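# Upright the enclosure in the marked bay with three arms

## Task

Turn the enclosure so it rests upright on its base inside the marked bay, never letting it rotate quickly, then open the grippers and pull the arms away; it only counts if the enclosure stays put with no robot supporting it.

## Robot and tools

ROBOTS. Three identical i2rt Big YAM arms, named arm1, arm2 and arm3. Each has six revolute joints, a two-finger gripper and a wrist camera riding on top of the hand. Feet in the scene frame (metres) and heading (degrees counter-clockwise from +x): arm1 at (-0.99, +0.32, +0.38) heading -1; arm2 at (-0.98, -0.32, +0.37) heading -1; arm3 at (+0.86, +0.00, +0.66) heading +178. So arm1 and arm2 sit side by side on the -x side looking toward +x, and arm3 sits opposite, looking toward -x. The hand reaches roughly 1.0 m from the joint1 axis when stretched out.

FRAMES. One shared scene frame: origin on the floor, +z up. The hand point is the midpoint between the fingertips; its z axis runs along the fingers and its y axis is the opening/closing direction. Hand poses are computed from each arm's true foot pose, which is never printed.

CAMERAS. Fixed room cameras cam_high and cam_low, plus arm1_cam_wrist, arm2_cam_wrist, arm3_cam_wrist. All images are 896x504 pixels; a pinhole-plus-radial calibration (K, distortion D, T_world_to_cam) was supplied, accurate to a few degrees and millimetres. Wrist camera poses derive from reported joint angles and inherit their errors.

TOOL execute_actions. Arguments: actions, a list holding zero or one action; cameras, optional list of camera names (omitted, null or ["all"] gives every camera, [] gives none). An action is an object keyed by arm name; under each arm sits "joints", an object mapping joint names to absolute targets (not offsets). Names and ranges: joint1_rad -2.879 to 2.879 (rotates the arm about its foot, positive counter-clockwise seen from above, 0 points along the foot's heading); joint2_rad 0 to 3.141 (shoulder; 0 has the upper arm lying back, roughly level, increasing lifts it up then forward); joint3_rad 0 to 3.019 (elbow; 0 folded, increasing opens); joint4_rad -1.692 to 1.57 (hand pitch, positive tips fingers up); joint5_rad -1.57 to 1.57 (hand yaw, positive to the arm's right); joint6_rad -2.094 to 2.094 (hand roll, positive clockwise viewed from behind the hand); gripper_m 0 to 0.093, the fingertip gap in metres. Completion tolerances are ±0.045, 0.14, 0.09, 0.055, 0.03, 0.035 rad for joints 1 to 6 and ±0.003 m for the gripper. Every commanded motion starts at once and may finish at different moments; one action is capped at 15 s. Joints you do not name keep chasing their previous targets. An unknown key or out-of-range number rejects the entire call and nothing moves. Since joints move at different speeds, the hand path between postures can bulge outward. An empty actions list just reports state and pictures.

TOOL wait: seconds, 0 to 10; commands nothing new and returns the same report. TOOL zoom_image: camera name and region [x0, y0, x1, y1] in that camera's pixels from the top-left, at most 504 by 504, from the newest full image. TOOL read_manual: optional section, only "licences"; no motion. TOOL finished_scene: scene, integer 1 or 2; irreversible, call it only after the arms have let go and backed away and the enclosure is resting on its own.

READING RESULTS. joint_positions gives current angles and gripper gap; a torque list per arm (joints 1 to 6) is raw drive output with offsets, friction and noise, so not a clean contact sensor. The pictures line lists the order of returned images. joint_status per joint: off_target (stopped short, may still push), contact_stop or time_out (target dropped, holds where it stopped, though a timed-out joint may keep a nearby target and keep pushing), not_followed (a safety check withheld that arm's joint targets, usually with a cause line; the gripper part still runs, and withheld targets may be retried on later actions). on_its_own lists what the arm is doing without being commanded; "held at" is the held target, not the present angle. To relieve a stuck push, command the joint to its reported angle. Tiny target changes may not move a joint at all. MOTOR HOT appears from 85 °C; at 100 °C an OVER-TEMPERATURE FAULT drops that arm and joints read limit_stop_at_motor_heat, meaning resend the target. If any call reports a stop, later motion, wait and finished_scene calls in the same reply are skipped.

CAUTIONS. The arms never stop on contact by themselves and can squeeze hard; sustained pushing overheats motors, and loads held up slowly sag. Two robots pressing hard together fails the run; the anti-collision check may react late and ignores fingers, gripper housings and wrist cameras. Objects touching robots do not count as robot contact. Never knock anything out of the work area or onto the floor. Avoid dropping, slipping, slamming, fast spins of the enclosure and forceful shoves. Loose objects may get nudged occasionally. While you compose a reply the robots keep holding the last command, and the arms do not coordinate with each other.

Each tool is called after "Emit:" by a JSON object that holds its "api" and its "payload", one argument or row to a line.

## Session

Emit:
{"api": "execute_actions", "payload": {
  "actions": []
}}

Scene clock: 0.00 s.
Joint torques (N m, as the arm reports them, + toward a larger angle): no reading
Motor temperatures (°C, as the motors report them): arm1=[25 25 26 25 22 23] | arm2=[26 25 24 24 23 22] | arm3=[25 22 22 23 23 22]
arm1.joint_positions: joint1_rad=-0.005 joint2_rad=+0.477 joint3_rad=+1.412 joint4_rad=-1.236 joint5_rad=-0.109 joint6_rad=+0.433 gripper_m=+0.095
arm1.joint_status: not commanded
arm1.hand: x=-0.8121 y=+0.3346 z=+0.9810 quat_wxyz=(-0.572, -0.148, -0.790, -0.165) (m; scene frame)
arm2.joint_positions: joint1_rad=-0.021 joint2_rad=+0.597 joint3_rad=+1.322 joint4_rad=-1.486 joint5_rad=+0.083 joint6_rad=+0.171 gripper_m=+0.094
arm2.joint_status: not commanded
arm2.hand: x=-0.7685 y=-0.3387 z=+0.8534 quat_wxyz=(-0.393, -0.108, -0.913, +0.013) (m; scene frame)
arm3.joint_positions: joint1_rad=-0.023 joint2_rad=+0.490 joint3_rad=+1.352 joint4_rad=-1.362 joint5_rad=-0.041 joint6_rad=-0.248 gripper_m=+0.094
arm3.joint_status: not commanded
arm3.hand: x=+0.6781 y=-0.0027 z=+1.2004 quat_wxyz=(-0.067, +0.853, +0.094, -0.508) (m; scene frame)
pictures: arm1_cam_wrist, arm2_cam_wrist, arm3_cam_wrist, cam_high, cam_low
Images, in order (width x height): arm1_cam_wrist 896x504, arm2_cam_wrist 896x504, arm3_cam_wrist 896x504, cam_high 896x504, cam_low 896x504.

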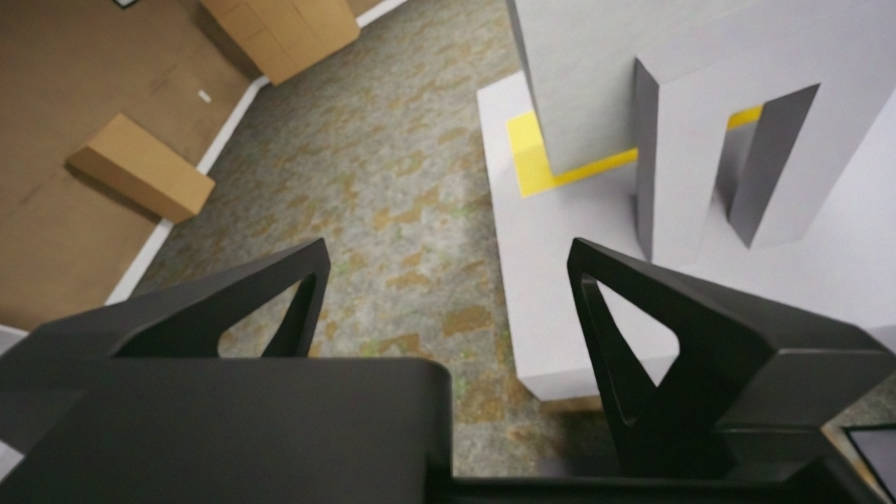

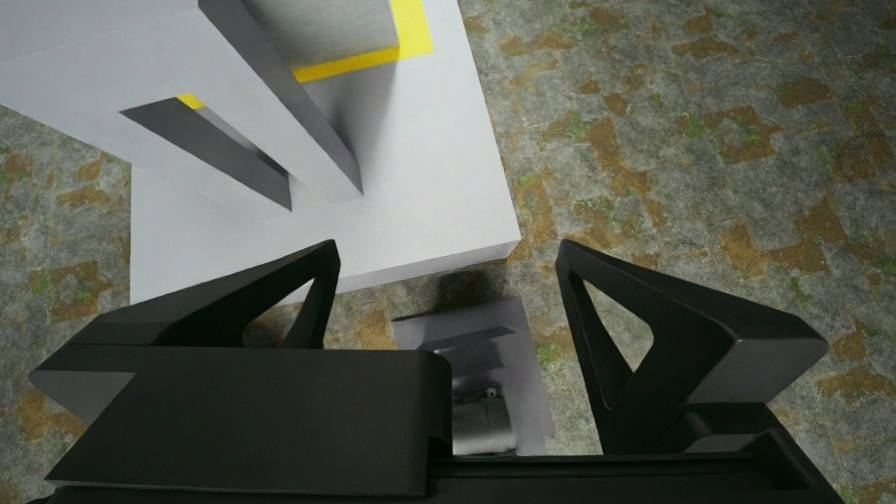

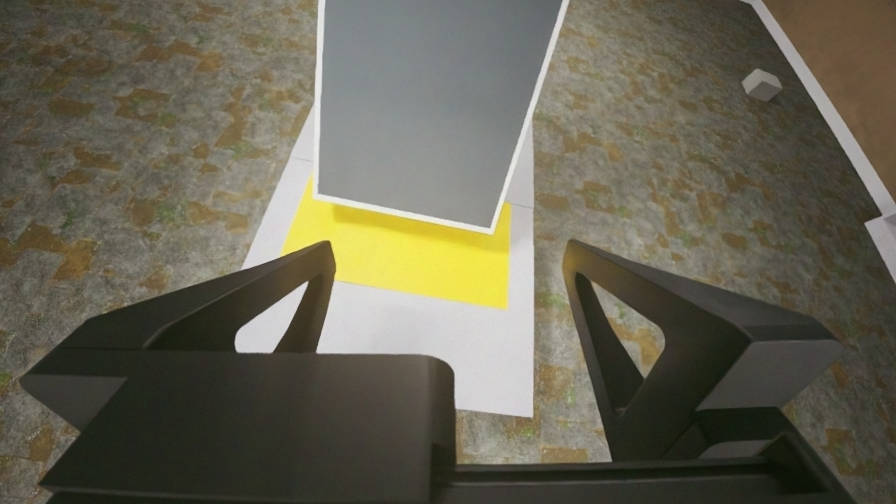

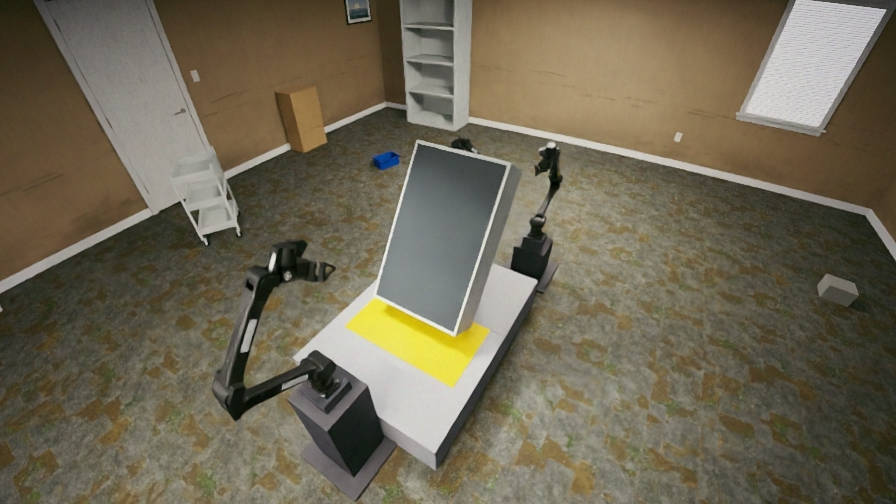

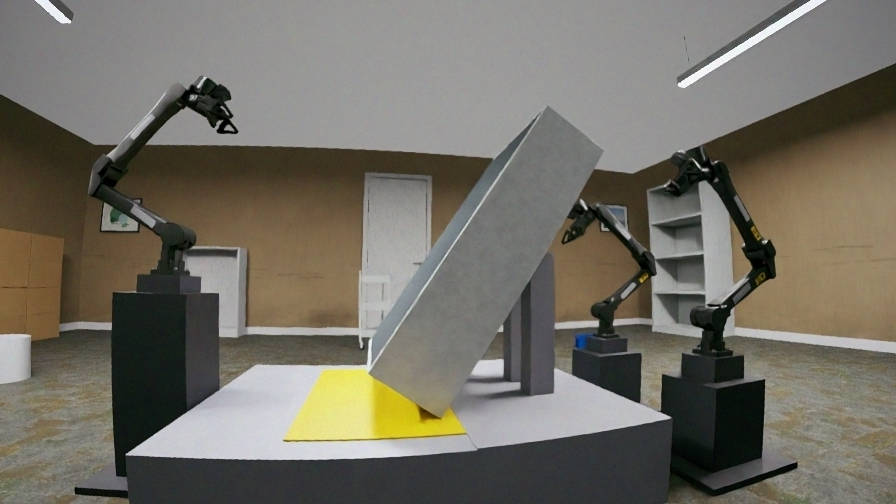

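Emit:
{"api": "zoom_image", "payload": {
  "camera": "cam_low",
  "region": [270, 240, 620, 460]
}}

Emit:
{"api": "zoom_image", "payload": {
  "camera": "cam_high",
  "region": [280, 120, 600, 420]
}}

Region (270, 240, 620, 460) of cam_low's 896x504 image, scaled by 1.440, with more detail than that image has; it fills the top 317 rows of this view, and the rest is white.

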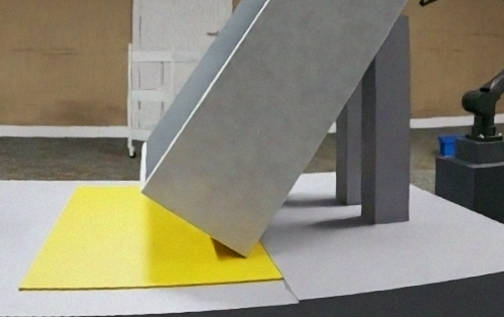

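Region (280, 120, 600, 420) of cam_high's 896x504 image, scaled by 1.575, with more detail than that image has; it fills the top 472 rows of this view, and the rest is white.

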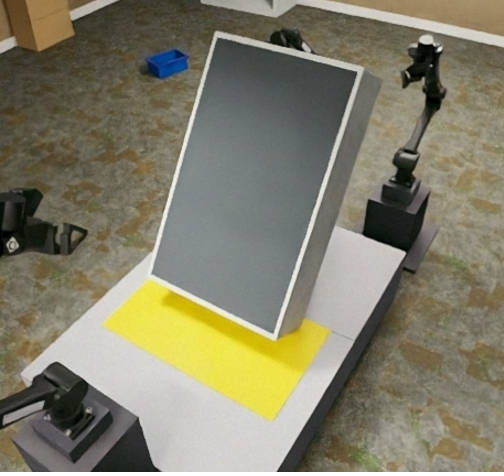

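Emit:
{"api": "execute_actions", "payload": {
  "actions": [
    {"arm1":{"joints":{"joint1_rad":-0.188,"joint2_rad":0.8,"joint3_rad":0.5,"joint4_rad":0.9,"joint5_rad":0,"joint6_rad":0,"gripper_m":0}},"arm2":{"joints":{"joint1_rad":0.222,"joint2_rad":0.8,"joint3_rad":0.5,"joint4_rad":0.9,"joint5_rad":0,"joint6_rad":0,"gripper_m":0}},"arm3":{"joints":{"joint1_rad":0.035,"joint2_rad":2.099,"joint3_rad":1.983,"joint4_rad":-0.034,"joint5_rad":0,"joint6_rad":0,"gripper_m":0.08}}}
  ],
  "cameras": []
}}

Emit:
{"api": "execute_actions", "payload": {
  "actions": [
    {"arm1":{"joints":{"joint2_rad":1.299,"joint3_rad":0.817,"joint4_rad":0.982}},"arm2":{"joints":{"joint2_rad":1.27,"joint3_rad":0.81,"joint4_rad":0.96}}}
  ]
}}

Scene clock: 61.00 s.
Joint torques (N m, as the arm reports them, + toward a larger angle): arm1=[-1.28 -3.36  9.26  2.52  0.03 -0.13] | arm2=[ 0.   -3.35  7.86  1.94 -0.16 -0.02] | arm3=[  1.25 -25.82  14.9    2.94   0.1    0.11]
Motor temperatures (°C, as the motors report them): arm1=[25 25 30 26 22 23] | arm2=[26 25 27 25 23 22] | arm3=[25 23 25 24 23 22]
arm1.joint_positions: joint1_rad=-0.183 joint2_rad=+0.807 joint3_rad=+0.495 joint4_rad=+0.884 joint5_rad=-0.002 joint6_rad=+0.009 gripper_m=+0.001
arm1.joint_status: all done
arm1.hand: x=-0.6171 y=+0.2456 z=+0.8487 quat_wxyz=(-0.875, -0.049, -0.475, +0.082) (m; scene frame)
arm2.joint_positions: joint1_rad=+0.217 joint2_rad=+0.812 joint3_rad=+0.500 joint4_rad=+0.882 joint5_rad=+0.002 joint6_rad=+0.014 gripper_m=+0.001
arm2.joint_status: all done
arm2.hand: x=-0.6048 y=-0.2400 z=+0.8357 quat_wxyz=(-0.871, +0.047, -0.480, -0.095) (m; scene frame)
arm3.joint_positions: joint1_rad=+0.023 joint2_rad=+2.108 joint3_rad=+1.939 joint4_rad=-0.056 joint5_rad=-0.003 joint6_rad=-0.011 gripper_m=+0.080
arm3.joint_status: all done
arm3.hand: x=-0.0292 y=+0.0086 z=+0.9649 quat_wxyz=(-0.012, +0.780, +0.004, -0.625) (m; scene frame)
pictures: none
No camera images: the call's "cameras" was empty. Leave "cameras" out to get every camera's image.

Scene clock: 62.30 s.
Joint torques (N m, as the arm reports them, + toward a larger angle): arm1=[ -1.24 -11.76  10.9    2.16   0.04  -0.11] | arm2=[-0.02 -8.58 10.98  1.95 -0.15 -0.01] | arm3=[  0.84 -25.69  15.05   2.97   0.07   0.11]
Motor temperatures (°C, as the motors report them): arm1=[25 25 30 26 22 23] | arm2=[26 25 27 25 23 22] | arm3=[25 23 25 24 23 22]
arm1.joint_positions: joint1_rad=-0.183 joint2_rad=+1.311 joint3_rad=+0.782 joint4_rad=+0.973 joint5_rad=-0.002 joint6_rad=+0.009 gripper_m=+0.001
arm1.joint_status: all done
arm1.hand: x=-0.4572 y=+0.2139 z=+0.8093 quat_wxyz=(-0.843, -0.054, -0.530, +0.079) (m; scene frame)
arm2.joint_positions: joint1_rad=+0.217 joint2_rad=+1.278 joint3_rad=+0.758 joint4_rad=+0.945 joint5_rad=+0.002 joint6_rad=+0.014 gripper_m=+0.001
arm2.joint_status: all done
arm2.hand: x=-0.4563 y=-0.2090 z=+0.7914 quat_wxyz=(-0.834, +0.053, -0.542, -0.091) (m; scene frame)
arm3.joint_positions: joint1_rad=+0.023 joint2_rad=+2.108 joint3_rad=+1.939 joint4_rad=-0.056 joint5_rad=-0.003 joint6_rad=-0.011 gripper_m=+0.080
arm3.joint_status: not commanded
arm3.hand: x=-0.0292 y=+0.0086 z=+0.9649 quat_wxyz=(-0.012, +0.780, +0.004, -0.625) (m; scene frame)
pictures: arm1_cam_wrist, arm2_cam_wrist, arm3_cam_wrist, cam_high, cam_low
camera_calibration (this result's frames):
arm1_cam_wrist: T_world_to_cam=[[-0.187671, -0.982191, -0.0089629, 0.131548], [-0.16473, 0.0404688, -0.985508, 0.72056], [0.96832, -0.183475, -0.169391, 0.744454], [0, 0, 0, 1]] pos_world=[-0.577484, 0.236633, 0.837401]
arm2_cam_wrist: T_world_to_cam=[[0.224325, -0.97445, -0.011161, -0.0942849], [-0.20423, -0.0358105, -0.978268, 0.678638], [0.952874, 0.22173, -0.207046, 0.76747], [0, 0, 0, 1]] pos_world=[-0.571553, -0.237744, 0.821739]
arm3_cam_wrist: T_world_to_cam=[[0.00814587, 0.999926, 0.0089867, -0.0153767], [0.744677, -0.0000681026, -0.667425, 0.672955], [-0.667375, 0.0121289, -0.744623, 0.820067], [0, 0, 0, 1]] pos_world=[0.0462832, 0.00547489, 1.05993]
Images, in order (width x height): arm1_cam_wrist 896x504, arm2_cam_wrist 896x504, arm3_cam_wrist 896x504, cam_high 896x504, cam_low 896x504.

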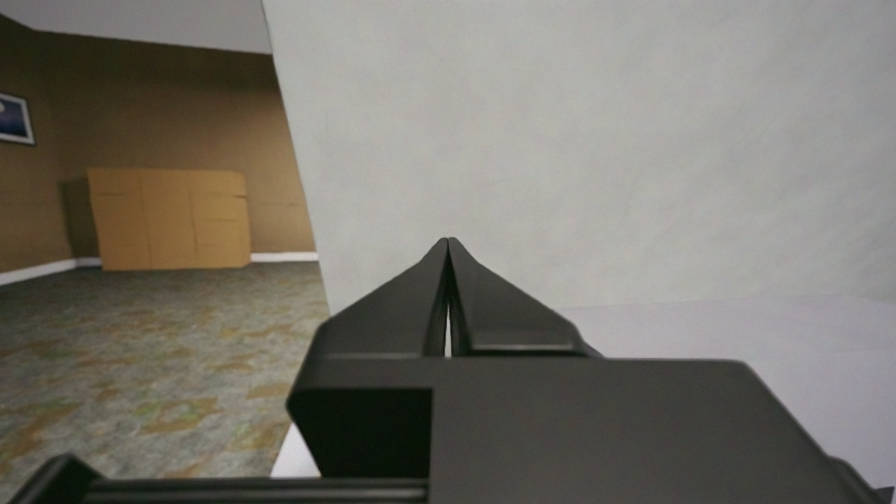

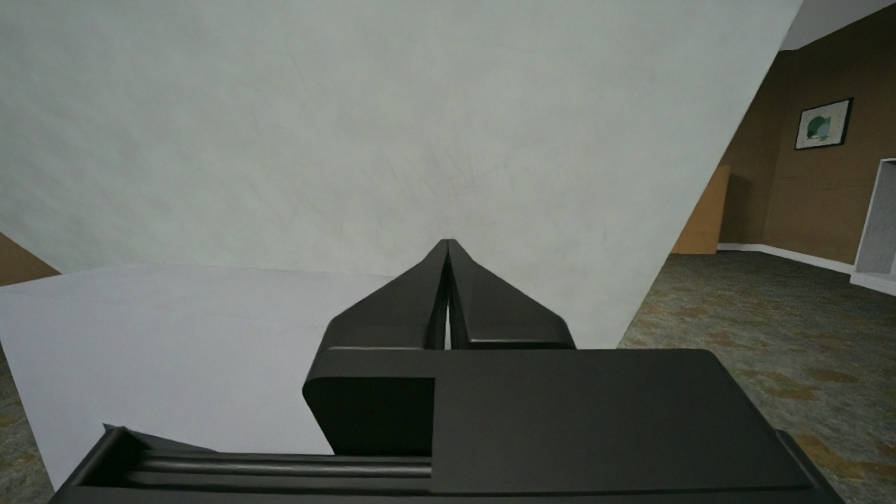

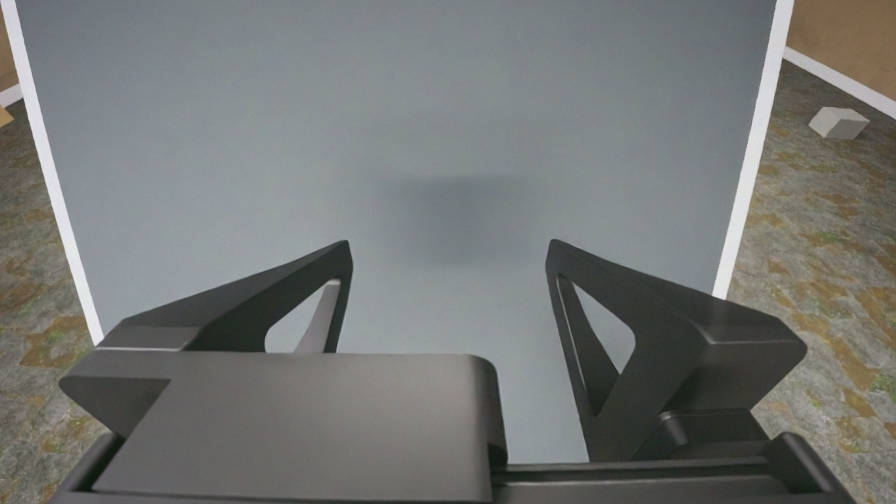

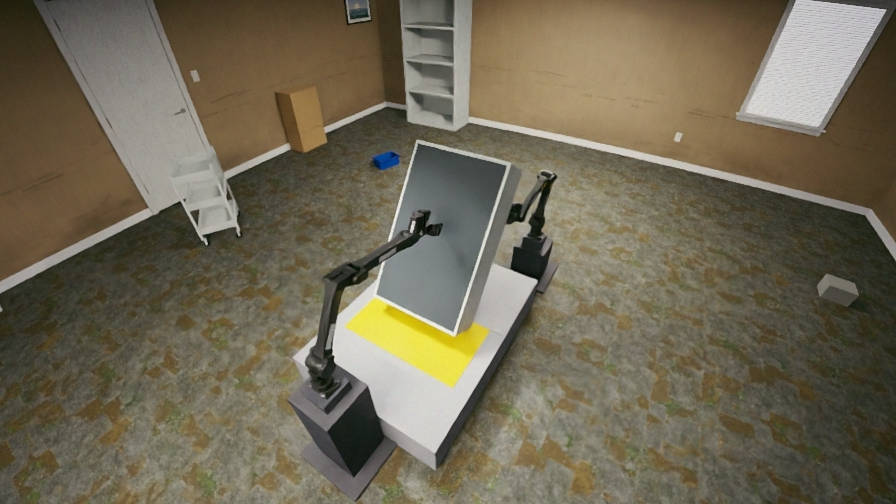

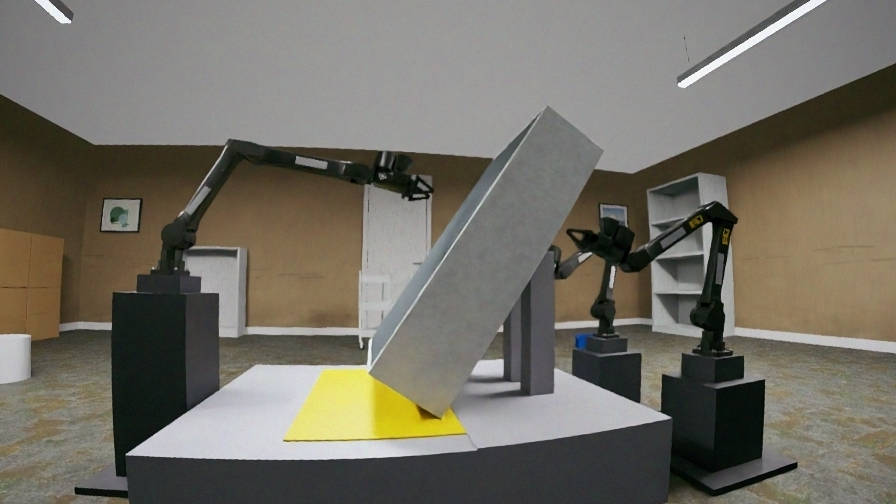

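Emit:
{"api": "execute_actions", "payload": {
  "actions": [
    {"arm1":{"joints":{"joint1_rad":-0.215,"joint2_rad":1.11,"joint3_rad":0.89,"joint4_rad":0.76}},"arm2":{"joints":{"joint1_rad":0.19,"joint2_rad":1.06,"joint3_rad":0.89,"joint4_rad":0.72}},"arm3":{"joints":{"joint1_rad":0.07}}}
  ],
  "cameras": []
}}

Emit:
{"api": "execute_actions", "payload": {
  "actions": [
    {"arm1":{"joints":{"joint2_rad":1.187,"joint3_rad":1.0,"joint4_rad":0.72}},"arm2":{"joints":{"joint2_rad":1.136,"joint3_rad":1.0,"joint4_rad":0.68}}}
  ],
  "cameras": ["cam_low","arm1_cam_wrist","arm2_cam_wrist"]
}}

Scene clock: 80.07 s.
Joint torques (N m, as the arm reports them, + toward a larger angle): arm1=[-1.08 -6.81 11.6   1.75  0.02 -0.11] | arm2=[-1.   -5.02 11.58  1.01 -0.16 -0.01] | arm3=[  1.39 -26.46  14.78   3.24   0.03   0.03]
Motor temperatures (°C, as the motors report them): arm1=[25 25 33 26 22 23] | arm2=[26 26 29 25 23 22] | arm3=[25 25 27 24 23 22]
arm1.joint_positions: joint1_rad=-0.210 joint2_rad=+1.105 joint3_rad=+0.857 joint4_rad=+0.766 joint5_rad=-0.001 joint6_rad=+0.009 gripper_m=+0.001
arm1.joint_status: all done
arm1.hand: x=-0.5052 y=+0.2095 z=+0.9098 quat_wxyz=(-0.860, -0.058, -0.498, +0.092) (m; scene frame)
arm2.joint_positions: joint1_rad=+0.199 joint2_rad=+1.050 joint3_rad=+0.840 joint4_rad=+0.727 joint5_rad=+0.002 joint6_rad=+0.014 gripper_m=+0.001
arm2.joint_status: all done
arm2.hand: x=-0.5063 y=-0.2278 z=+0.9018 quat_wxyz=(-0.858, +0.045, -0.504, -0.086) (m; scene frame)
arm3.joint_positions: joint1_rad=+0.067 joint2_rad=+2.108 joint3_rad=+1.939 joint4_rad=-0.056 joint5_rad=-0.002 joint6_rad=-0.011 gripper_m=+0.080
arm3.joint_status: all done
arm3.hand: x=-0.0289 y=-0.0302 z=+0.9644 quat_wxyz=(+0.001, +0.780, +0.021, -0.625) (m; scene frame)
pictures: none
No camera images: the call's "cameras" was empty. Leave "cameras" out to get every camera's image.

Scene clock: 80.97 s.
Joint torques (N m, as the arm reports them, + toward a larger angle): arm1=[-1.11 -8.21 13.83  1.53 -0.07 -0.12] | arm2=[-1.06 -7.03 13.78  1.09 -0.08 -0.01] | arm3=[ -0.33 -25.44  14.91   2.98   0.02   0.09]
Motor temperatures (°C, as the motors report them): arm1=[25 25 33 25 22 23] | arm2=[26 26 29 25 23 22] | arm3=[25 25 27 24 23 22]
arm1.joint_positions: joint1_rad=-0.210 joint2_rad=+1.182 joint3_rad=+0.940 joint4_rad=+0.726 joint5_rad=+0.000 joint6_rad=+0.009 gripper_m=+0.001
arm1.joint_status: all done
arm1.hand: x=-0.4728 y=+0.2020 z=+0.9120 quat_wxyz=(-0.852, -0.060, -0.512, +0.092) (m; scene frame)
arm2.joint_positions: joint1_rad=+0.199 joint2_rad=+1.134 joint3_rad=+0.918 joint4_rad=+0.685 joint5_rad=+0.000 joint6_rad=+0.014 gripper_m=+0.001
arm2.joint_status: all done
arm2.hand: x=-0.4710 y=-0.2208 z=+0.8990 quat_wxyz=(-0.846, +0.048, -0.524, -0.085) (m; scene frame)
arm3.joint_positions: joint1_rad=+0.067 joint2_rad=+2.108 joint3_rad=+1.939 joint4_rad=-0.056 joint5_rad=-0.002 joint6_rad=-0.011 gripper_m=+0.080
arm3.joint_status: not commanded
arm3.hand: x=-0.0289 y=-0.0302 z=+0.9644 quat_wxyz=(+0.001, +0.780, +0.021, -0.625) (m; scene frame)
pictures: arm1_cam_wrist, arm2_cam_wrist, cam_low
camera_calibration (this result's frames):
arm1_cam_wrist: T_world_to_cam=[[-0.215212, -0.976522, -0.00944874, 0.104138], [-0.125128, 0.0371696, -0.991444, 0.844537], [0.968518, -0.212188, -0.13019, 0.744889], [0, 0, 0, 1]] pos_world=[-0.593351, 0.228359, 0.935273]
arm2_cam_wrist: T_world_to_cam=[[0.208796, -0.977913, -0.00948118, -0.1109], [-0.161883, -0.0249995, -0.986493, 0.810245], [0.964468, 0.207511, -0.163527, 0.769557], [0, 0, 0, 1]] pos_world=[-0.587893, -0.247886, 0.924093]
Images, in order (width x height): arm1_cam_wrist 896x504, arm2_cam_wrist 896x504, cam_low 896x504.

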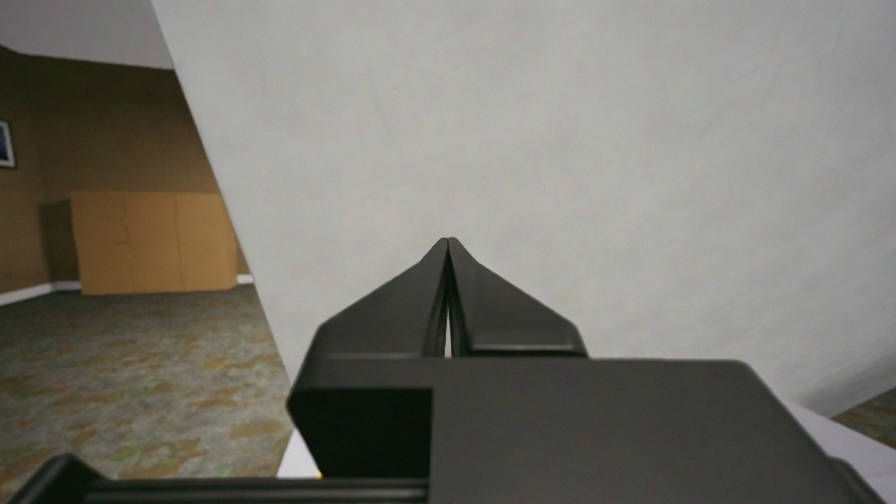

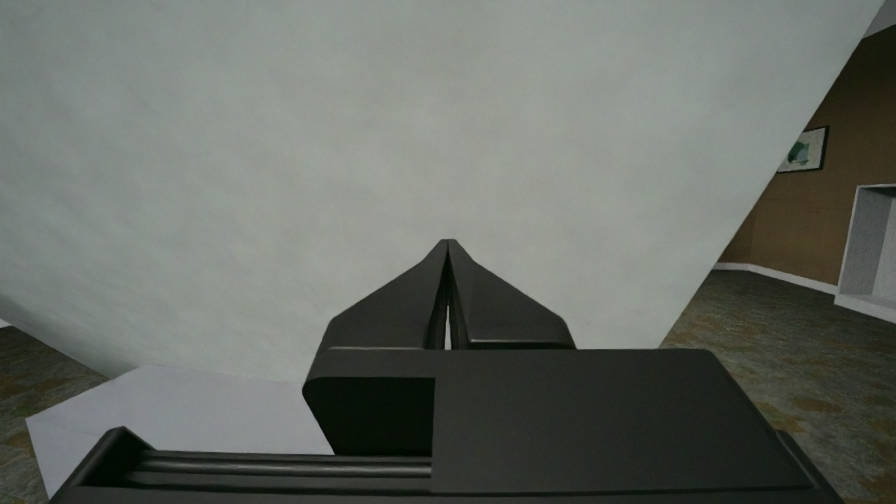

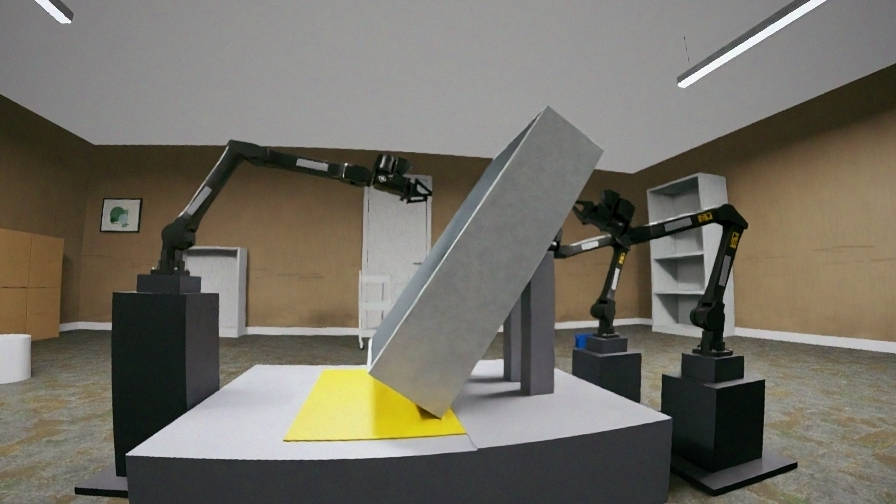

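Emit:
{"api": "execute_actions", "payload": {
  "actions": [
    {"arm1":{"joints":{"joint2_rad":1.215,"joint3_rad":1.09,"joint4_rad":0.71}},"arm2":{"joints":{"joint1_rad":0.18,"joint2_rad":1.165,"joint3_rad":1.09,"joint4_rad":0.67}}}
  ],
  "cameras": ["cam_low"]
}}

Scene clock: 85.93 s.
Joint torques (N m, as the arm reports them, + toward a larger angle): arm1=[-0.76 -6.29 18.05  1.6  -0.02 -0.1 ] | arm2=[-1.71 -4.51 15.99  1.02 -0.04 -0.01] | arm3=[ -0.01 -26.06  14.96   2.81  -0.03   0.11]
Motor temperatures (°C, as the motors report them): arm1=[25 25 35 25 22 23] | arm2=[26 26 30 25 23 22] | arm3=[25 25 28 24 23 22]
arm1.joint_positions: joint1_rad=-0.210 joint2_rad=+1.182 joint3_rad=+0.946 joint4_rad=+0.718 joint5_rad=+0.000 joint6_rad=+0.009 gripper_m=+0.001
arm1.joint_status: joint3_rad time_out (moved +0.006 of +0.150); the others done
arm1.on_its_own: joint3_rad reads +0.946 and still pushes toward +1.059 since a time_out
arm1.hand: x=-0.4721 y=+0.2018 z=+0.9139 quat_wxyz=(-0.851, -0.060, -0.513, +0.092) (m; scene frame)
arm2.joint_positions: joint1_rad=+0.198 joint2_rad=+1.134 joint3_rad=+0.924 joint4_rad=+0.677 joint5_rad=+0.000 joint6_rad=+0.013 gripper_m=+0.001
arm2.joint_status: joint3_rad time_out (moved +0.005 of +0.172); the others done
arm2.on_its_own: joint3_rad reads +0.924 and still pushes toward +1.036 since a time_out
arm2.hand: x=-0.4702 y=-0.2209 z=+0.9004 quat_wxyz=(-0.846, +0.048, -0.525, -0.084) (m; scene frame)
arm3.joint_positions: joint1_rad=+0.067 joint2_rad=+2.108 joint3_rad=+1.939 joint4_rad=-0.056 joint5_rad=-0.002 joint6_rad=-0.011 gripper_m=+0.080
arm3.joint_status: not commanded
arm3.hand: x=-0.0289 y=-0.0302 z=+0.9644 quat_wxyz=(+0.001, +0.780, +0.021, -0.625) (m; scene frame)
pictures: cam_low
Images, in order (width x height): cam_low 896x504.

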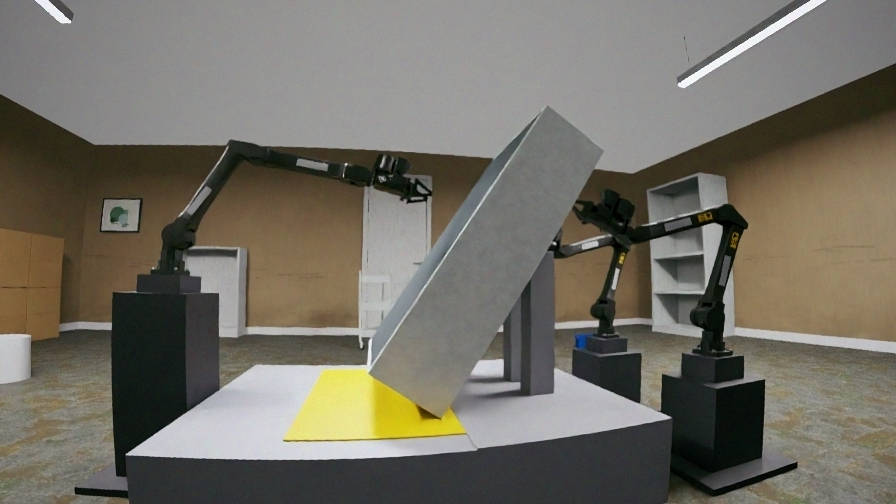

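Emit:
{"api": "execute_actions", "payload": {
  "actions": [
    {"arm1":{"joints":{"joint2_rad":1.27}},"arm2":{"joints":{"joint2_rad":1.22}}}
  ],
  "cameras": []
}}

Scene clock: 92.83 s.
Joint torques (N m, as the arm reports them, + toward a larger angle): arm1=[-0.93 -2.87 18.13  1.12  0.03 -0.12] | arm2=[-1.7  -2.03 15.95  0.88  0.26  0.01] | arm3=[  0.43 -26.2   14.92   2.9    0.04   0.1 ]
Motor temperatures (°C, as the motors report them): arm1=[25 25 39 25 22 23] | arm2=[26 26 32 24 23 22] | arm3=[25 26 28 24 23 22]
arm1.joint_positions: joint1_rad=-0.210 joint2_rad=+1.190 joint3_rad=+0.947 joint4_rad=+0.730 joint5_rad=-0.001 joint6_rad=+0.009 gripper_m=+0.001
arm1.joint_status: all done
arm1.on_its_own: joint3_rad reads +0.947 and still pushes toward +1.059 since a time_out
arm1.hand: x=-0.4702 y=+0.2015 z=+0.9128 quat_wxyz=(-0.853, -0.060, -0.511, +0.091) (m; scene frame)
arm2.joint_positions: joint1_rad=+0.198 joint2_rad=+1.155 joint3_rad=+0.924 joint4_rad=+0.681 joint5_rad=-0.007 joint6_rad=+0.011 gripper_m=+0.001
arm2.joint_status: all done
arm2.on_its_own: joint3_rad reads +0.924 and still pushes toward +1.036 since a time_out
arm2.hand: x=-0.4625 y=-0.2185 z=+0.8906 quat_wxyz=(-0.841, +0.052, -0.532, -0.085) (m; scene frame)
arm3.joint_positions: joint1_rad=+0.067 joint2_rad=+2.108 joint3_rad=+1.939 joint4_rad=-0.056 joint5_rad=-0.002 joint6_rad=-0.011 gripper_m=+0.080
arm3.joint_status: not commanded
arm3.hand: x=-0.0289 y=-0.0302 z=+0.9644 quat_wxyz=(+0.001, +0.780, +0.021, -0.625) (m; scene frame)
pictures: none
No camera images: the call's "cameras" was empty. Leave "cameras" out to get every camera's image.

Emit:
{"api": "execute_actions", "payload": {
  "actions": [
    {"arm1":{"joints":{"joint1_rad":-0.26,"joint2_rad":1.19,"joint3_rad":0.92,"joint4_rad":1.5}},"arm2":{"joints":{"joint1_rad":0.205,"joint2_rad":1.14,"joint3_rad":0.9,"joint4_rad":1.48}},"arm3":{"joints":{"joint2_rad":2.07,"joint3_rad":2.12,"joint4_rad":0.11}}}
  ],
  "cameras": []
}}

Emit:
{"api": "execute_actions", "payload": {
  "actions": [
    {"arm1":{"joints":{"joint2_rad":1.37,"joint3_rad":1.11}},"arm2":{"joints":{"joint2_rad":1.30,"joint3_rad":1.08}}}
  ],
  "cameras": ["cam_low"]
}}

Scene clock: 125.37 s.
Joint torques (N m, as the arm reports them, + toward a larger angle): arm1=[-0.92 -7.99  8.51  1.11  0.   -0.08] | arm2=[ 0.   -7.33  6.85  0.63  0.06  0.01] | arm3=[ -0.13 -24.5   14.83   2.41   0.08   0.07]
Motor temperatures (°C, as the motors report them): arm1=[25 25 48 25 22 23] | arm2=[26 25 35 24 23 22] | arm3=[25 27 29 24 23 22]
arm1.joint_positions: joint1_rad=-0.258 joint2_rad=+1.193 joint3_rad=+0.914 joint4_rad=+1.490 joint5_rad=-0.001 joint6_rad=+0.008 gripper_m=+0.001
arm1.joint_status: all done
arm1.hand: x=-0.6051 y=+0.2126 z=+1.0145 quat_wxyz=(-0.976, -0.025, -0.176, +0.129) (m; scene frame)
arm2.joint_positions: joint1_rad=+0.199 joint2_rad=+1.156 joint3_rad=+0.905 joint4_rad=+1.468 joint5_rad=-0.003 joint6_rad=+0.011 gripper_m=+0.001
arm2.joint_status: all done
arm2.hand: x=-0.5970 y=-0.2436 z=+1.0081 quat_wxyz=(-0.979, +0.019, -0.178, -0.099) (m; scene frame)
arm3.joint_positions: joint1_rad=+0.067 joint2_rad=+2.064 joint3_rad=+2.077 joint4_rad=+0.091 joint5_rad=-0.002 joint6_rad=-0.011 gripper_m=+0.080
arm3.joint_status: all done
arm3.hand: x=-0.0255 y=-0.0323 z=+1.1248 quat_wxyz=(+0.003, +0.667, +0.019, -0.744) (m; scene frame)
pictures: none
No camera images: the call's "cameras" was empty. Leave "cameras" out to get every camera's image.

Scene clock: 126.27 s.
Joint torques (N m, as the arm reports them, + toward a larger angle): arm1=[ -0.29 -10.89  11.78   0.36  -0.1   -0.11] | arm2=[-0.14 -8.06 11.83  0.11  0.06  0.01] | arm3=[  0.77 -24.46  14.84   2.74   0.02   0.09]
Motor temperatures (°C, as the motors report them): arm1=[25 25 48 25 22 23] | arm2=[26 25 35 24 23 22] | arm3=[25 27 29 24 23 22]
arm1.joint_positions: joint1_rad=-0.258 joint2_rad=+1.374 joint3_rad=+1.062 joint4_rad=+1.505 joint5_rad=+0.002 joint6_rad=+0.008 gripper_m=+0.001
arm1.joint_status: all done
arm1.hand: x=-0.5382 y=+0.1933 z=+1.0089 quat_wxyz=(-0.974, -0.027, -0.184, +0.129) (m; scene frame)
arm2.joint_positions: joint1_rad=+0.200 joint2_rad=+1.302 joint3_rad=+1.013 joint4_rad=+1.482 joint5_rad=-0.003 joint6_rad=+0.011 gripper_m=+0.001
arm2.joint_status: all done
arm2.hand: x=-0.5410 y=-0.2326 z=+1.0007 quat_wxyz=(-0.977, +0.021, -0.190, -0.099) (m; scene frame)
arm3.joint_positions: joint1_rad=+0.067 joint2_rad=+2.064 joint3_rad=+2.077 joint4_rad=+0.091 joint5_rad=-0.002 joint6_rad=-0.011 gripper_m=+0.080
arm3.joint_status: not commanded
arm3.hand: x=-0.0255 y=-0.0323 z=+1.1248 quat_wxyz=(+0.003, +0.667, +0.019, -0.744) (m; scene frame)
pictures: cam_low
Images, in order (width x height): cam_low 896x504.

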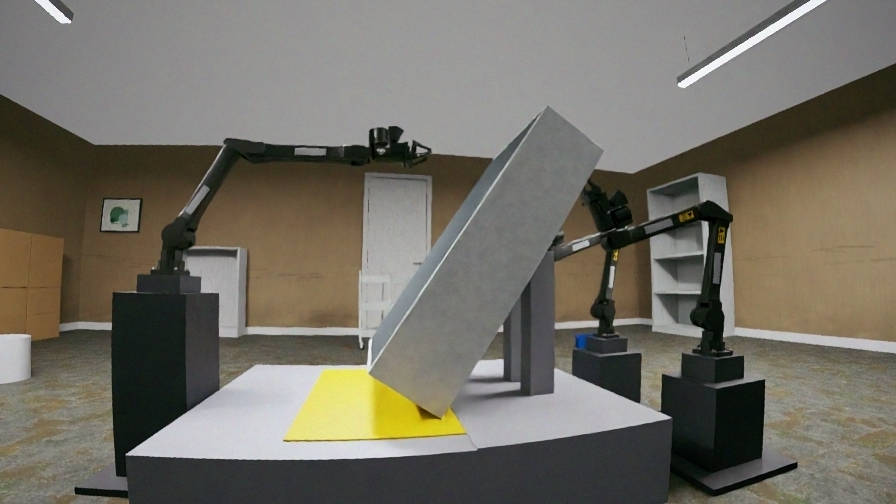

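In contact. Push.

Emit:
{"api": "execute_actions", "payload": {
  "actions": [
    {"arm1":{"joints":{"joint2_rad":1.45,"joint3_rad":1.19,"joint4_rad":1.45}},"arm2":{"joints":{"joint2_rad":1.38,"joint3_rad":1.15,"joint4_rad":1.43}}}
  ],
  "cameras": []
}}

Scene clock: 130.20 s.
Joint torques (N m, as the arm reports them, + toward a larger angle): arm1=[-0.98 -7.33 15.21 -2.06  0.15 -0.09] | arm2=[-0.01 -4.15 14.53 -2.24 -0.18  0.03] | arm3=[ -0.42 -24.58  14.8    3.     0.01   0.11]
Motor temperatures (°C, as the motors report them): arm1=[25 25 47 25 22 23] | arm2=[26 25 35 24 23 22] | arm3=[25 27 29 24 23 22]
arm1.joint_positions: joint1_rad=-0.258 joint2_rad=+1.404 joint3_rad=+1.099 joint4_rad=+1.521 joint5_rad=-0.005 joint6_rad=+0.008 gripper_m=+0.001
arm1.joint_status: joint3_rad time_out (moved +0.036 of +0.128); joint4_rad time_out (moved +0.016 of -0.055); the others done
arm1.on_its_own: joint3_rad reads +1.099 and still pushes toward +1.190 since a time_out; joint4_rad reads +1.521 and still pushes toward +1.450 since a time_out
arm1.hand: x=-0.5309 y=+0.1924 z=+1.0131 quat_wxyz=(-0.976, -0.023, -0.174, +0.129) (m; scene frame)
arm2.joint_positions: joint1_rad=+0.200 joint2_rad=+1.327 joint3_rad=+1.044 joint4_rad=+1.489 joint5_rad=+0.002 joint6_rad=+0.010 gripper_m=+0.001
arm2.joint_status: joint3_rad time_out (moved +0.031 of +0.137); joint4_rad time_out (moved +0.007 of -0.052); the others done
arm2.on_its_own: joint3_rad reads +1.044 and still pushes toward +1.150 since a time_out; joint4_rad reads +1.489 and still pushes toward +1.430 since a time_out
arm2.hand: x=-0.5337 y=-0.2322 z=+1.0048 quat_wxyz=(-0.978, +0.018, -0.184, -0.097) (m; scene frame)
arm3.joint_positions: joint1_rad=+0.067 joint2_rad=+2.064 joint3_rad=+2.077 joint4_rad=+0.091 joint5_rad=-0.002 joint6_rad=-0.011 gripper_m=+0.080
arm3.joint_status: not commanded
arm3.hand: x=-0.0255 y=-0.0323 z=+1.1248 quat_wxyz=(+0.003, +0.667, +0.019, -0.744) (m; scene frame)
pictures: none
No camera images: the call's "cameras" was empty. Leave "cameras" out to get every camera's image.

Emit:
{"api": "execute_actions", "payload": {
  "actions": [
    {"arm1":{"joints":{"joint2_rad":1.49,"joint3_rad":1.27,"joint4_rad":1.38}},"arm2":{"joints":{"joint2_rad":1.42,"joint3_rad":1.23,"joint4_rad":1.36}}}
  ],
  "cameras": ["cam_low"]
}}

Scene clock: 135.43 s.
Joint torques (N m, as the arm reports them, + toward a larger angle): arm1=[-0.6  -9.17 13.69 -1.99  0.31 -0.11] | arm2=[ 0.04 -5.75 13.4  -2.55 -0.67  0.04] | arm3=[  0.26 -24.27  14.76   2.8    0.01   0.05]
Motor temperatures (°C, as the motors report them): arm1=[25 25 47 25 22 23] | arm2=[26 25 35 24 23 22] | arm3=[25 27 29 24 23 22]
arm1.joint_positions: joint1_rad=-0.257 joint2_rad=+1.450 joint3_rad=+1.200 joint4_rad=+1.449 joint5_rad=-0.007 joint6_rad=+0.008 gripper_m=+0.001
arm1.joint_status: joint4_rad time_out (moved -0.072 of -0.141); the others done
arm1.on_its_own: joint4_rad reads +1.449 and still pushes toward +1.380 since a time_out
arm1.hand: x=-0.5044 y=+0.1858 z=+1.0316 quat_wxyz=(-0.975, -0.023, -0.182, +0.128) (m; scene frame)
arm2.joint_positions: joint1_rad=+0.199 joint2_rad=+1.376 joint3_rad=+1.142 joint4_rad=+1.427 joint5_rad=+0.013 joint6_rad=+0.008 gripper_m=+0.001
arm2.joint_status: joint4_rad time_out (moved -0.062 of -0.129); the others done
arm2.on_its_own: joint4_rad reads +1.427 and still pushes toward +1.360 since a time_out
arm2.hand: x=-0.5071 y=-0.2293 z=+1.0223 quat_wxyz=(-0.977, +0.013, -0.191, -0.095) (m; scene frame)
arm3.joint_positions: joint1_rad=+0.067 joint2_rad=+2.064 joint3_rad=+2.077 joint4_rad=+0.091 joint5_rad=-0.002 joint6_rad=-0.011 gripper_m=+0.080
arm3.joint_status: not commanded
arm3.hand: x=-0.0255 y=-0.0323 z=+1.1248 quat_wxyz=(+0.003, +0.667, +0.019, -0.744) (m; scene frame)
pictures: cam_low
Images, in order (width x height): cam_low 896x504.

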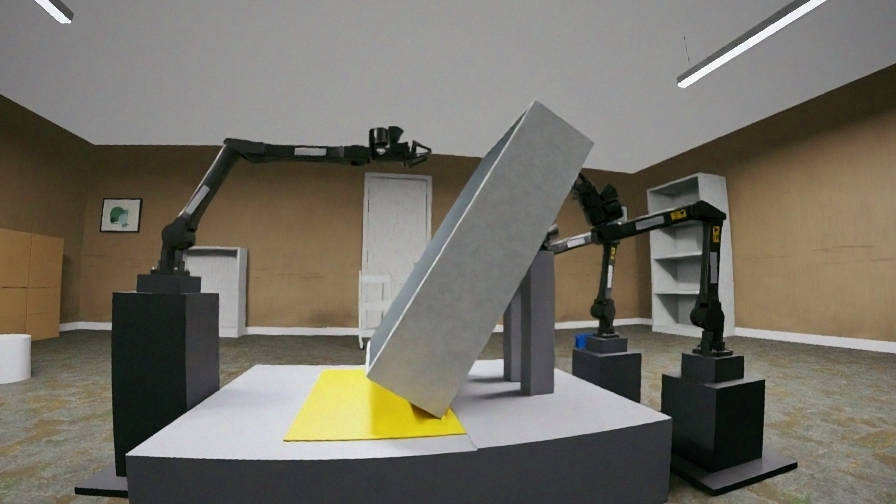

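Emit:
{"api": "execute_actions", "payload": {
  "actions": [
    {"arm1":{"joints":{"joint1_rad":-0.235,"joint2_rad":1.525,"joint3_rad":1.37,"joint4_rad":1.24}},"arm2":{"joints":{"joint1_rad":0.18,"joint2_rad":1.46,"joint3_rad":1.33,"joint4_rad":1.22}}}
  ],
  "cameras": []
}}

Scene clock: 139.80 s.
Joint torques (N m, as the arm reports them, + toward a larger angle): arm1=[-0.34 -9.82 12.11 -0.83  0.01 -0.13] | arm2=[-0.54 -6.46 12.2  -1.78 -0.29  0.04] | arm3=[  0.27 -24.45  14.77   2.72   0.01   0.16]
Motor temperatures (°C, as the motors report them): arm1=[25 25 46 26 22 23] | arm2=[26 25 35 25 23 22] | arm3=[25 27 30 24 23 22]
arm1.joint_positions: joint1_rad=-0.238 joint2_rad=+1.486 joint3_rad=+1.320 joint4_rad=+1.288 joint5_rad=-0.002 joint6_rad=+0.008 gripper_m=+0.001
arm1.joint_status: all done
arm1.hand: x=-0.4657 y=+0.1851 z=+1.0546 quat_wxyz=(-0.968, -0.028, -0.219, +0.118) (m; scene frame)
arm2.joint_positions: joint1_rad=+0.182 joint2_rad=+1.415 joint3_rad=+1.261 joint4_rad=+1.274 joint5_rad=+0.005 joint6_rad=+0.008 gripper_m=+0.001
arm2.joint_status: all done
arm2.hand: x=-0.4690 y=-0.2292 z=+1.0449 quat_wxyz=(-0.970, +0.018, -0.226, -0.087) (m; scene frame)
arm3.joint_positions: joint1_rad=+0.067 joint2_rad=+2.064 joint3_rad=+2.077 joint4_rad=+0.091 joint5_rad=-0.002 joint6_rad=-0.011 gripper_m=+0.080
arm3.joint_status: not commanded
arm3.hand: x=-0.0255 y=-0.0323 z=+1.1248 quat_wxyz=(+0.003, +0.667, +0.019, -0.744) (m; scene frame)
pictures: none
No camera images: the call's "cameras" was empty. Leave "cameras" out to get every camera's image.

Emit:
{"api": "execute_actions", "payload": {
  "actions": [
    {"arm1":{"joints":{"joint1_rad":-0.22,"joint2_rad":1.57,"joint3_rad":1.485,"joint4_rad":1.12}},"arm2":{"joints":{"joint1_rad":0.17,"joint2_rad":1.508,"joint3_rad":1.447,"joint4_rad":1.10}}}
  ],
  "cameras": []
}}

Emit:
{"api": "execute_actions", "payload": {
  "actions": [
    {"arm1":{"joints":{"joint1_rad":-0.205,"joint2_rad":1.615,"joint3_rad":1.60,"joint4_rad":1.0}},"arm2":{"joints":{"joint1_rad":0.16,"joint2_rad":1.556,"joint3_rad":1.564,"joint4_rad":0.98}}}
  ],
  "cameras": []
}}

Emit:
{"api": "execute_actions", "payload": {
  "actions": [
    {"arm1":{"joints":{"joint1_rad":-0.192,"joint2_rad":1.665,"joint3_rad":1.715,"joint4_rad":0.88}},"arm2":{"joints":{"joint1_rad":0.15,"joint2_rad":1.609,"joint3_rad":1.681,"joint4_rad":0.86}}}
  ],
  "cameras": ["cam_low","cam_high"]
}}

Scene clock: 147.67 s.
Joint torques (N m, as the arm reports them, + toward a larger angle): arm1=[ -0.56 -12.14  11.73  -0.11  -0.07  -0.11] | arm2=[-0.65 -7.54 11.96 -1.36 -0.28  0.04] | arm3=[  0.87 -24.88  14.85   2.93   0.06   0.07]
Motor temperatures (°C, as the motors report them): arm1=[25 25 45 25 22 23] | arm2=[26 26 34 25 23 22] | arm3=[25 27 30 24 23 22]
arm1.joint_positions: joint1_rad=-0.224 joint2_rad=+1.537 joint3_rad=+1.444 joint4_rad=+1.151 joint5_rad=+0.000 joint6_rad=+0.008 gripper_m=+0.001
arm1.joint_status: all done
arm1.hand: x=-0.4277 y=+0.1831 z=+1.0724 quat_wxyz=(-0.961, -0.032, -0.250, +0.111) (m; scene frame)
arm2.joint_positions: joint1_rad=+0.172 joint2_rad=+1.467 joint3_rad=+1.385 joint4_rad=+1.143 joint5_rad=+0.005 joint6_rad=+0.008 gripper_m=+0.001
arm2.joint_status: all done
arm2.hand: x=-0.4324 y=-0.2285 z=+1.0642 quat_wxyz=(-0.963, +0.020, -0.255, -0.081) (m; scene frame)
arm3.joint_positions: joint1_rad=+0.067 joint2_rad=+2.064 joint3_rad=+2.077 joint4_rad=+0.091 joint5_rad=-0.002 joint6_rad=-0.011 gripper_m=+0.080
arm3.joint_status: not commanded
arm3.hand: x=-0.0255 y=-0.0323 z=+1.1248 quat_wxyz=(+0.003, +0.667, +0.019, -0.744) (m; scene frame)
pictures: none
No camera images: the call's "cameras" was empty. Leave "cameras" out to get every camera's image.

Scene clock: 148.50 s.
Joint torques (N m, as the arm reports them, + toward a larger angle): arm1=[ -0.21 -14.17  11.99   0.48  -0.11  -0.11] | arm2=[-0.65 -8.81 11.85 -0.82 -0.21  0.04] | arm3=[  0.12 -24.96  14.95   2.77  -0.01   0.1 ]
Motor temperatures (°C, as the motors report them): arm1=[25 25 45 25 22 23] | arm2=[26 26 34 25 23 22] | arm3=[25 27 30 24 23 22]
arm1.joint_positions: joint1_rad=-0.212 joint2_rad=+1.592 joint3_rad=+1.560 joint4_rad=+1.018 joint5_rad=+0.002 joint6_rad=+0.008 gripper_m=+0.001
arm1.joint_status: all done
arm1.hand: x=-0.3899 y=+0.1812 z=+1.0828 quat_wxyz=(-0.952, -0.035, -0.285, +0.104) (m; scene frame)
arm2.joint_positions: joint1_rad=+0.164 joint2_rad=+1.519 joint3_rad=+1.504 joint4_rad=+1.013 joint5_rad=+0.003 joint6_rad=+0.008 gripper_m=+0.001
arm2.joint_status: all done
arm2.hand: x=-0.3976 y=-0.2274 z=+1.0796 quat_wxyz=(-0.955, +0.021, -0.285, -0.076) (m; scene frame)
arm3.joint_positions: joint1_rad=+0.067 joint2_rad=+2.064 joint3_rad=+2.077 joint4_rad=+0.091 joint5_rad=-0.002 joint6_rad=-0.011 gripper_m=+0.080
arm3.joint_status: not commanded
arm3.hand: x=-0.0255 y=-0.0323 z=+1.1248 quat_wxyz=(+0.003, +0.667, +0.019, -0.744) (m; scene frame)
pictures: none
No camera images: the call's "cameras" was empty. Leave "cameras" out to get every camera's image.

Scene clock: 149.50 s.
Joint torques (N m, as the arm reports them, + toward a larger angle): arm1=[  0.02 -16.14  12.22   1.11  -0.11  -0.12] | arm2=[ -0.9  -10.28  11.85  -0.22  -0.14   0.04] | arm3=[ -0.12 -24.28  14.71   2.87   0.03   0.14]
Motor temperatures (°C, as the motors report them): arm1=[25 25 45 25 22 23] | arm2=[26 26 34 25 23 22] | arm3=[25 27 30 24 23 22]
arm1.joint_positions: joint1_rad=-0.200 joint2_rad=+1.654 joint3_rad=+1.671 joint4_rad=+0.888 joint5_rad=+0.002 joint6_rad=+0.008 gripper_m=+0.001
arm1.joint_status: all done
arm1.hand: x=-0.3498 y=+0.1804 z=+1.0850 quat_wxyz=(-0.941, -0.037, -0.323, +0.097) (m; scene frame)
arm2.joint_positions: joint1_rad=+0.157 joint2_rad=+1.581 joint3_rad=+1.624 joint4_rad=+0.882 joint5_rad=+0.001 joint6_rad=+0.008 gripper_m=+0.001
arm2.joint_status: all done
arm2.hand: x=-0.3597 y=-0.2256 z=+1.0877 quat_wxyz=(-0.944, +0.024, -0.320, -0.072) (m; scene frame)
arm3.joint_positions: joint1_rad=+0.067 joint2_rad=+2.064 joint3_rad=+2.077 joint4_rad=+0.091 joint5_rad=-0.002 joint6_rad=-0.011 gripper_m=+0.080
arm3.joint_status: not commanded
arm3.hand: x=-0.0255 y=-0.0323 z=+1.1248 quat_wxyz=(+0.003, +0.667, +0.019, -0.744) (m; scene frame)
pictures: cam_high, cam_low
Images, in order (width x height): cam_high 896x504, cam_low 896x504.

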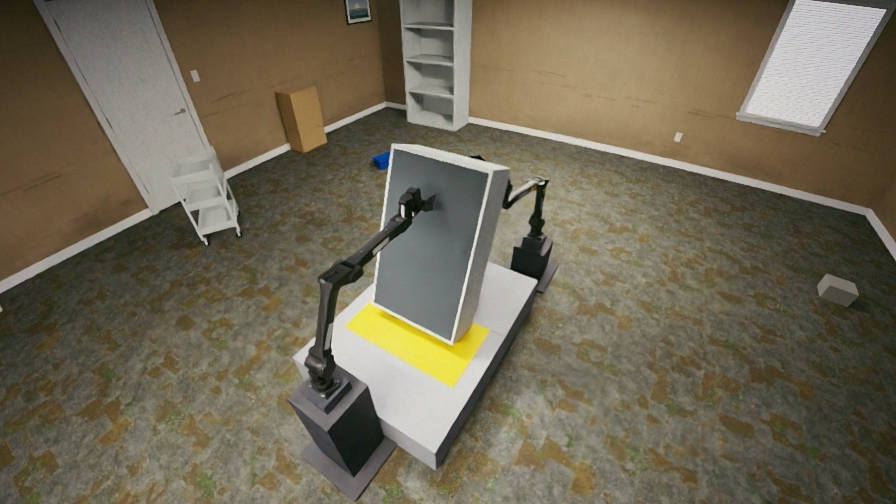

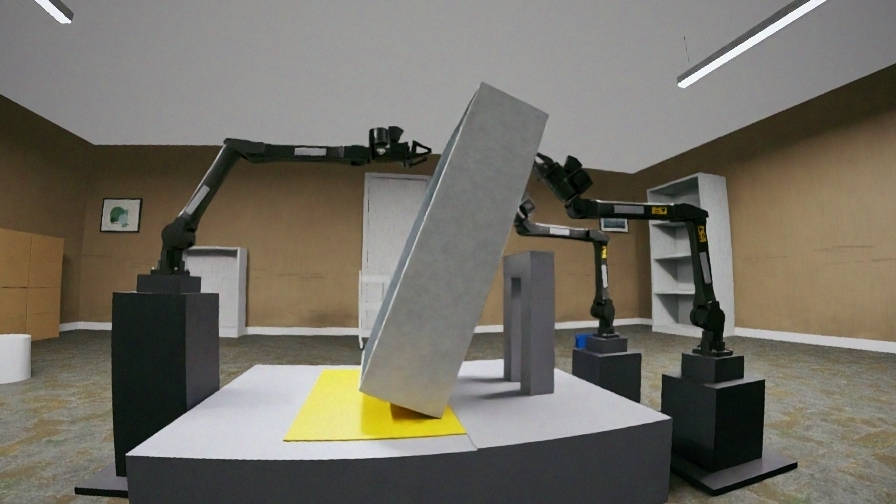

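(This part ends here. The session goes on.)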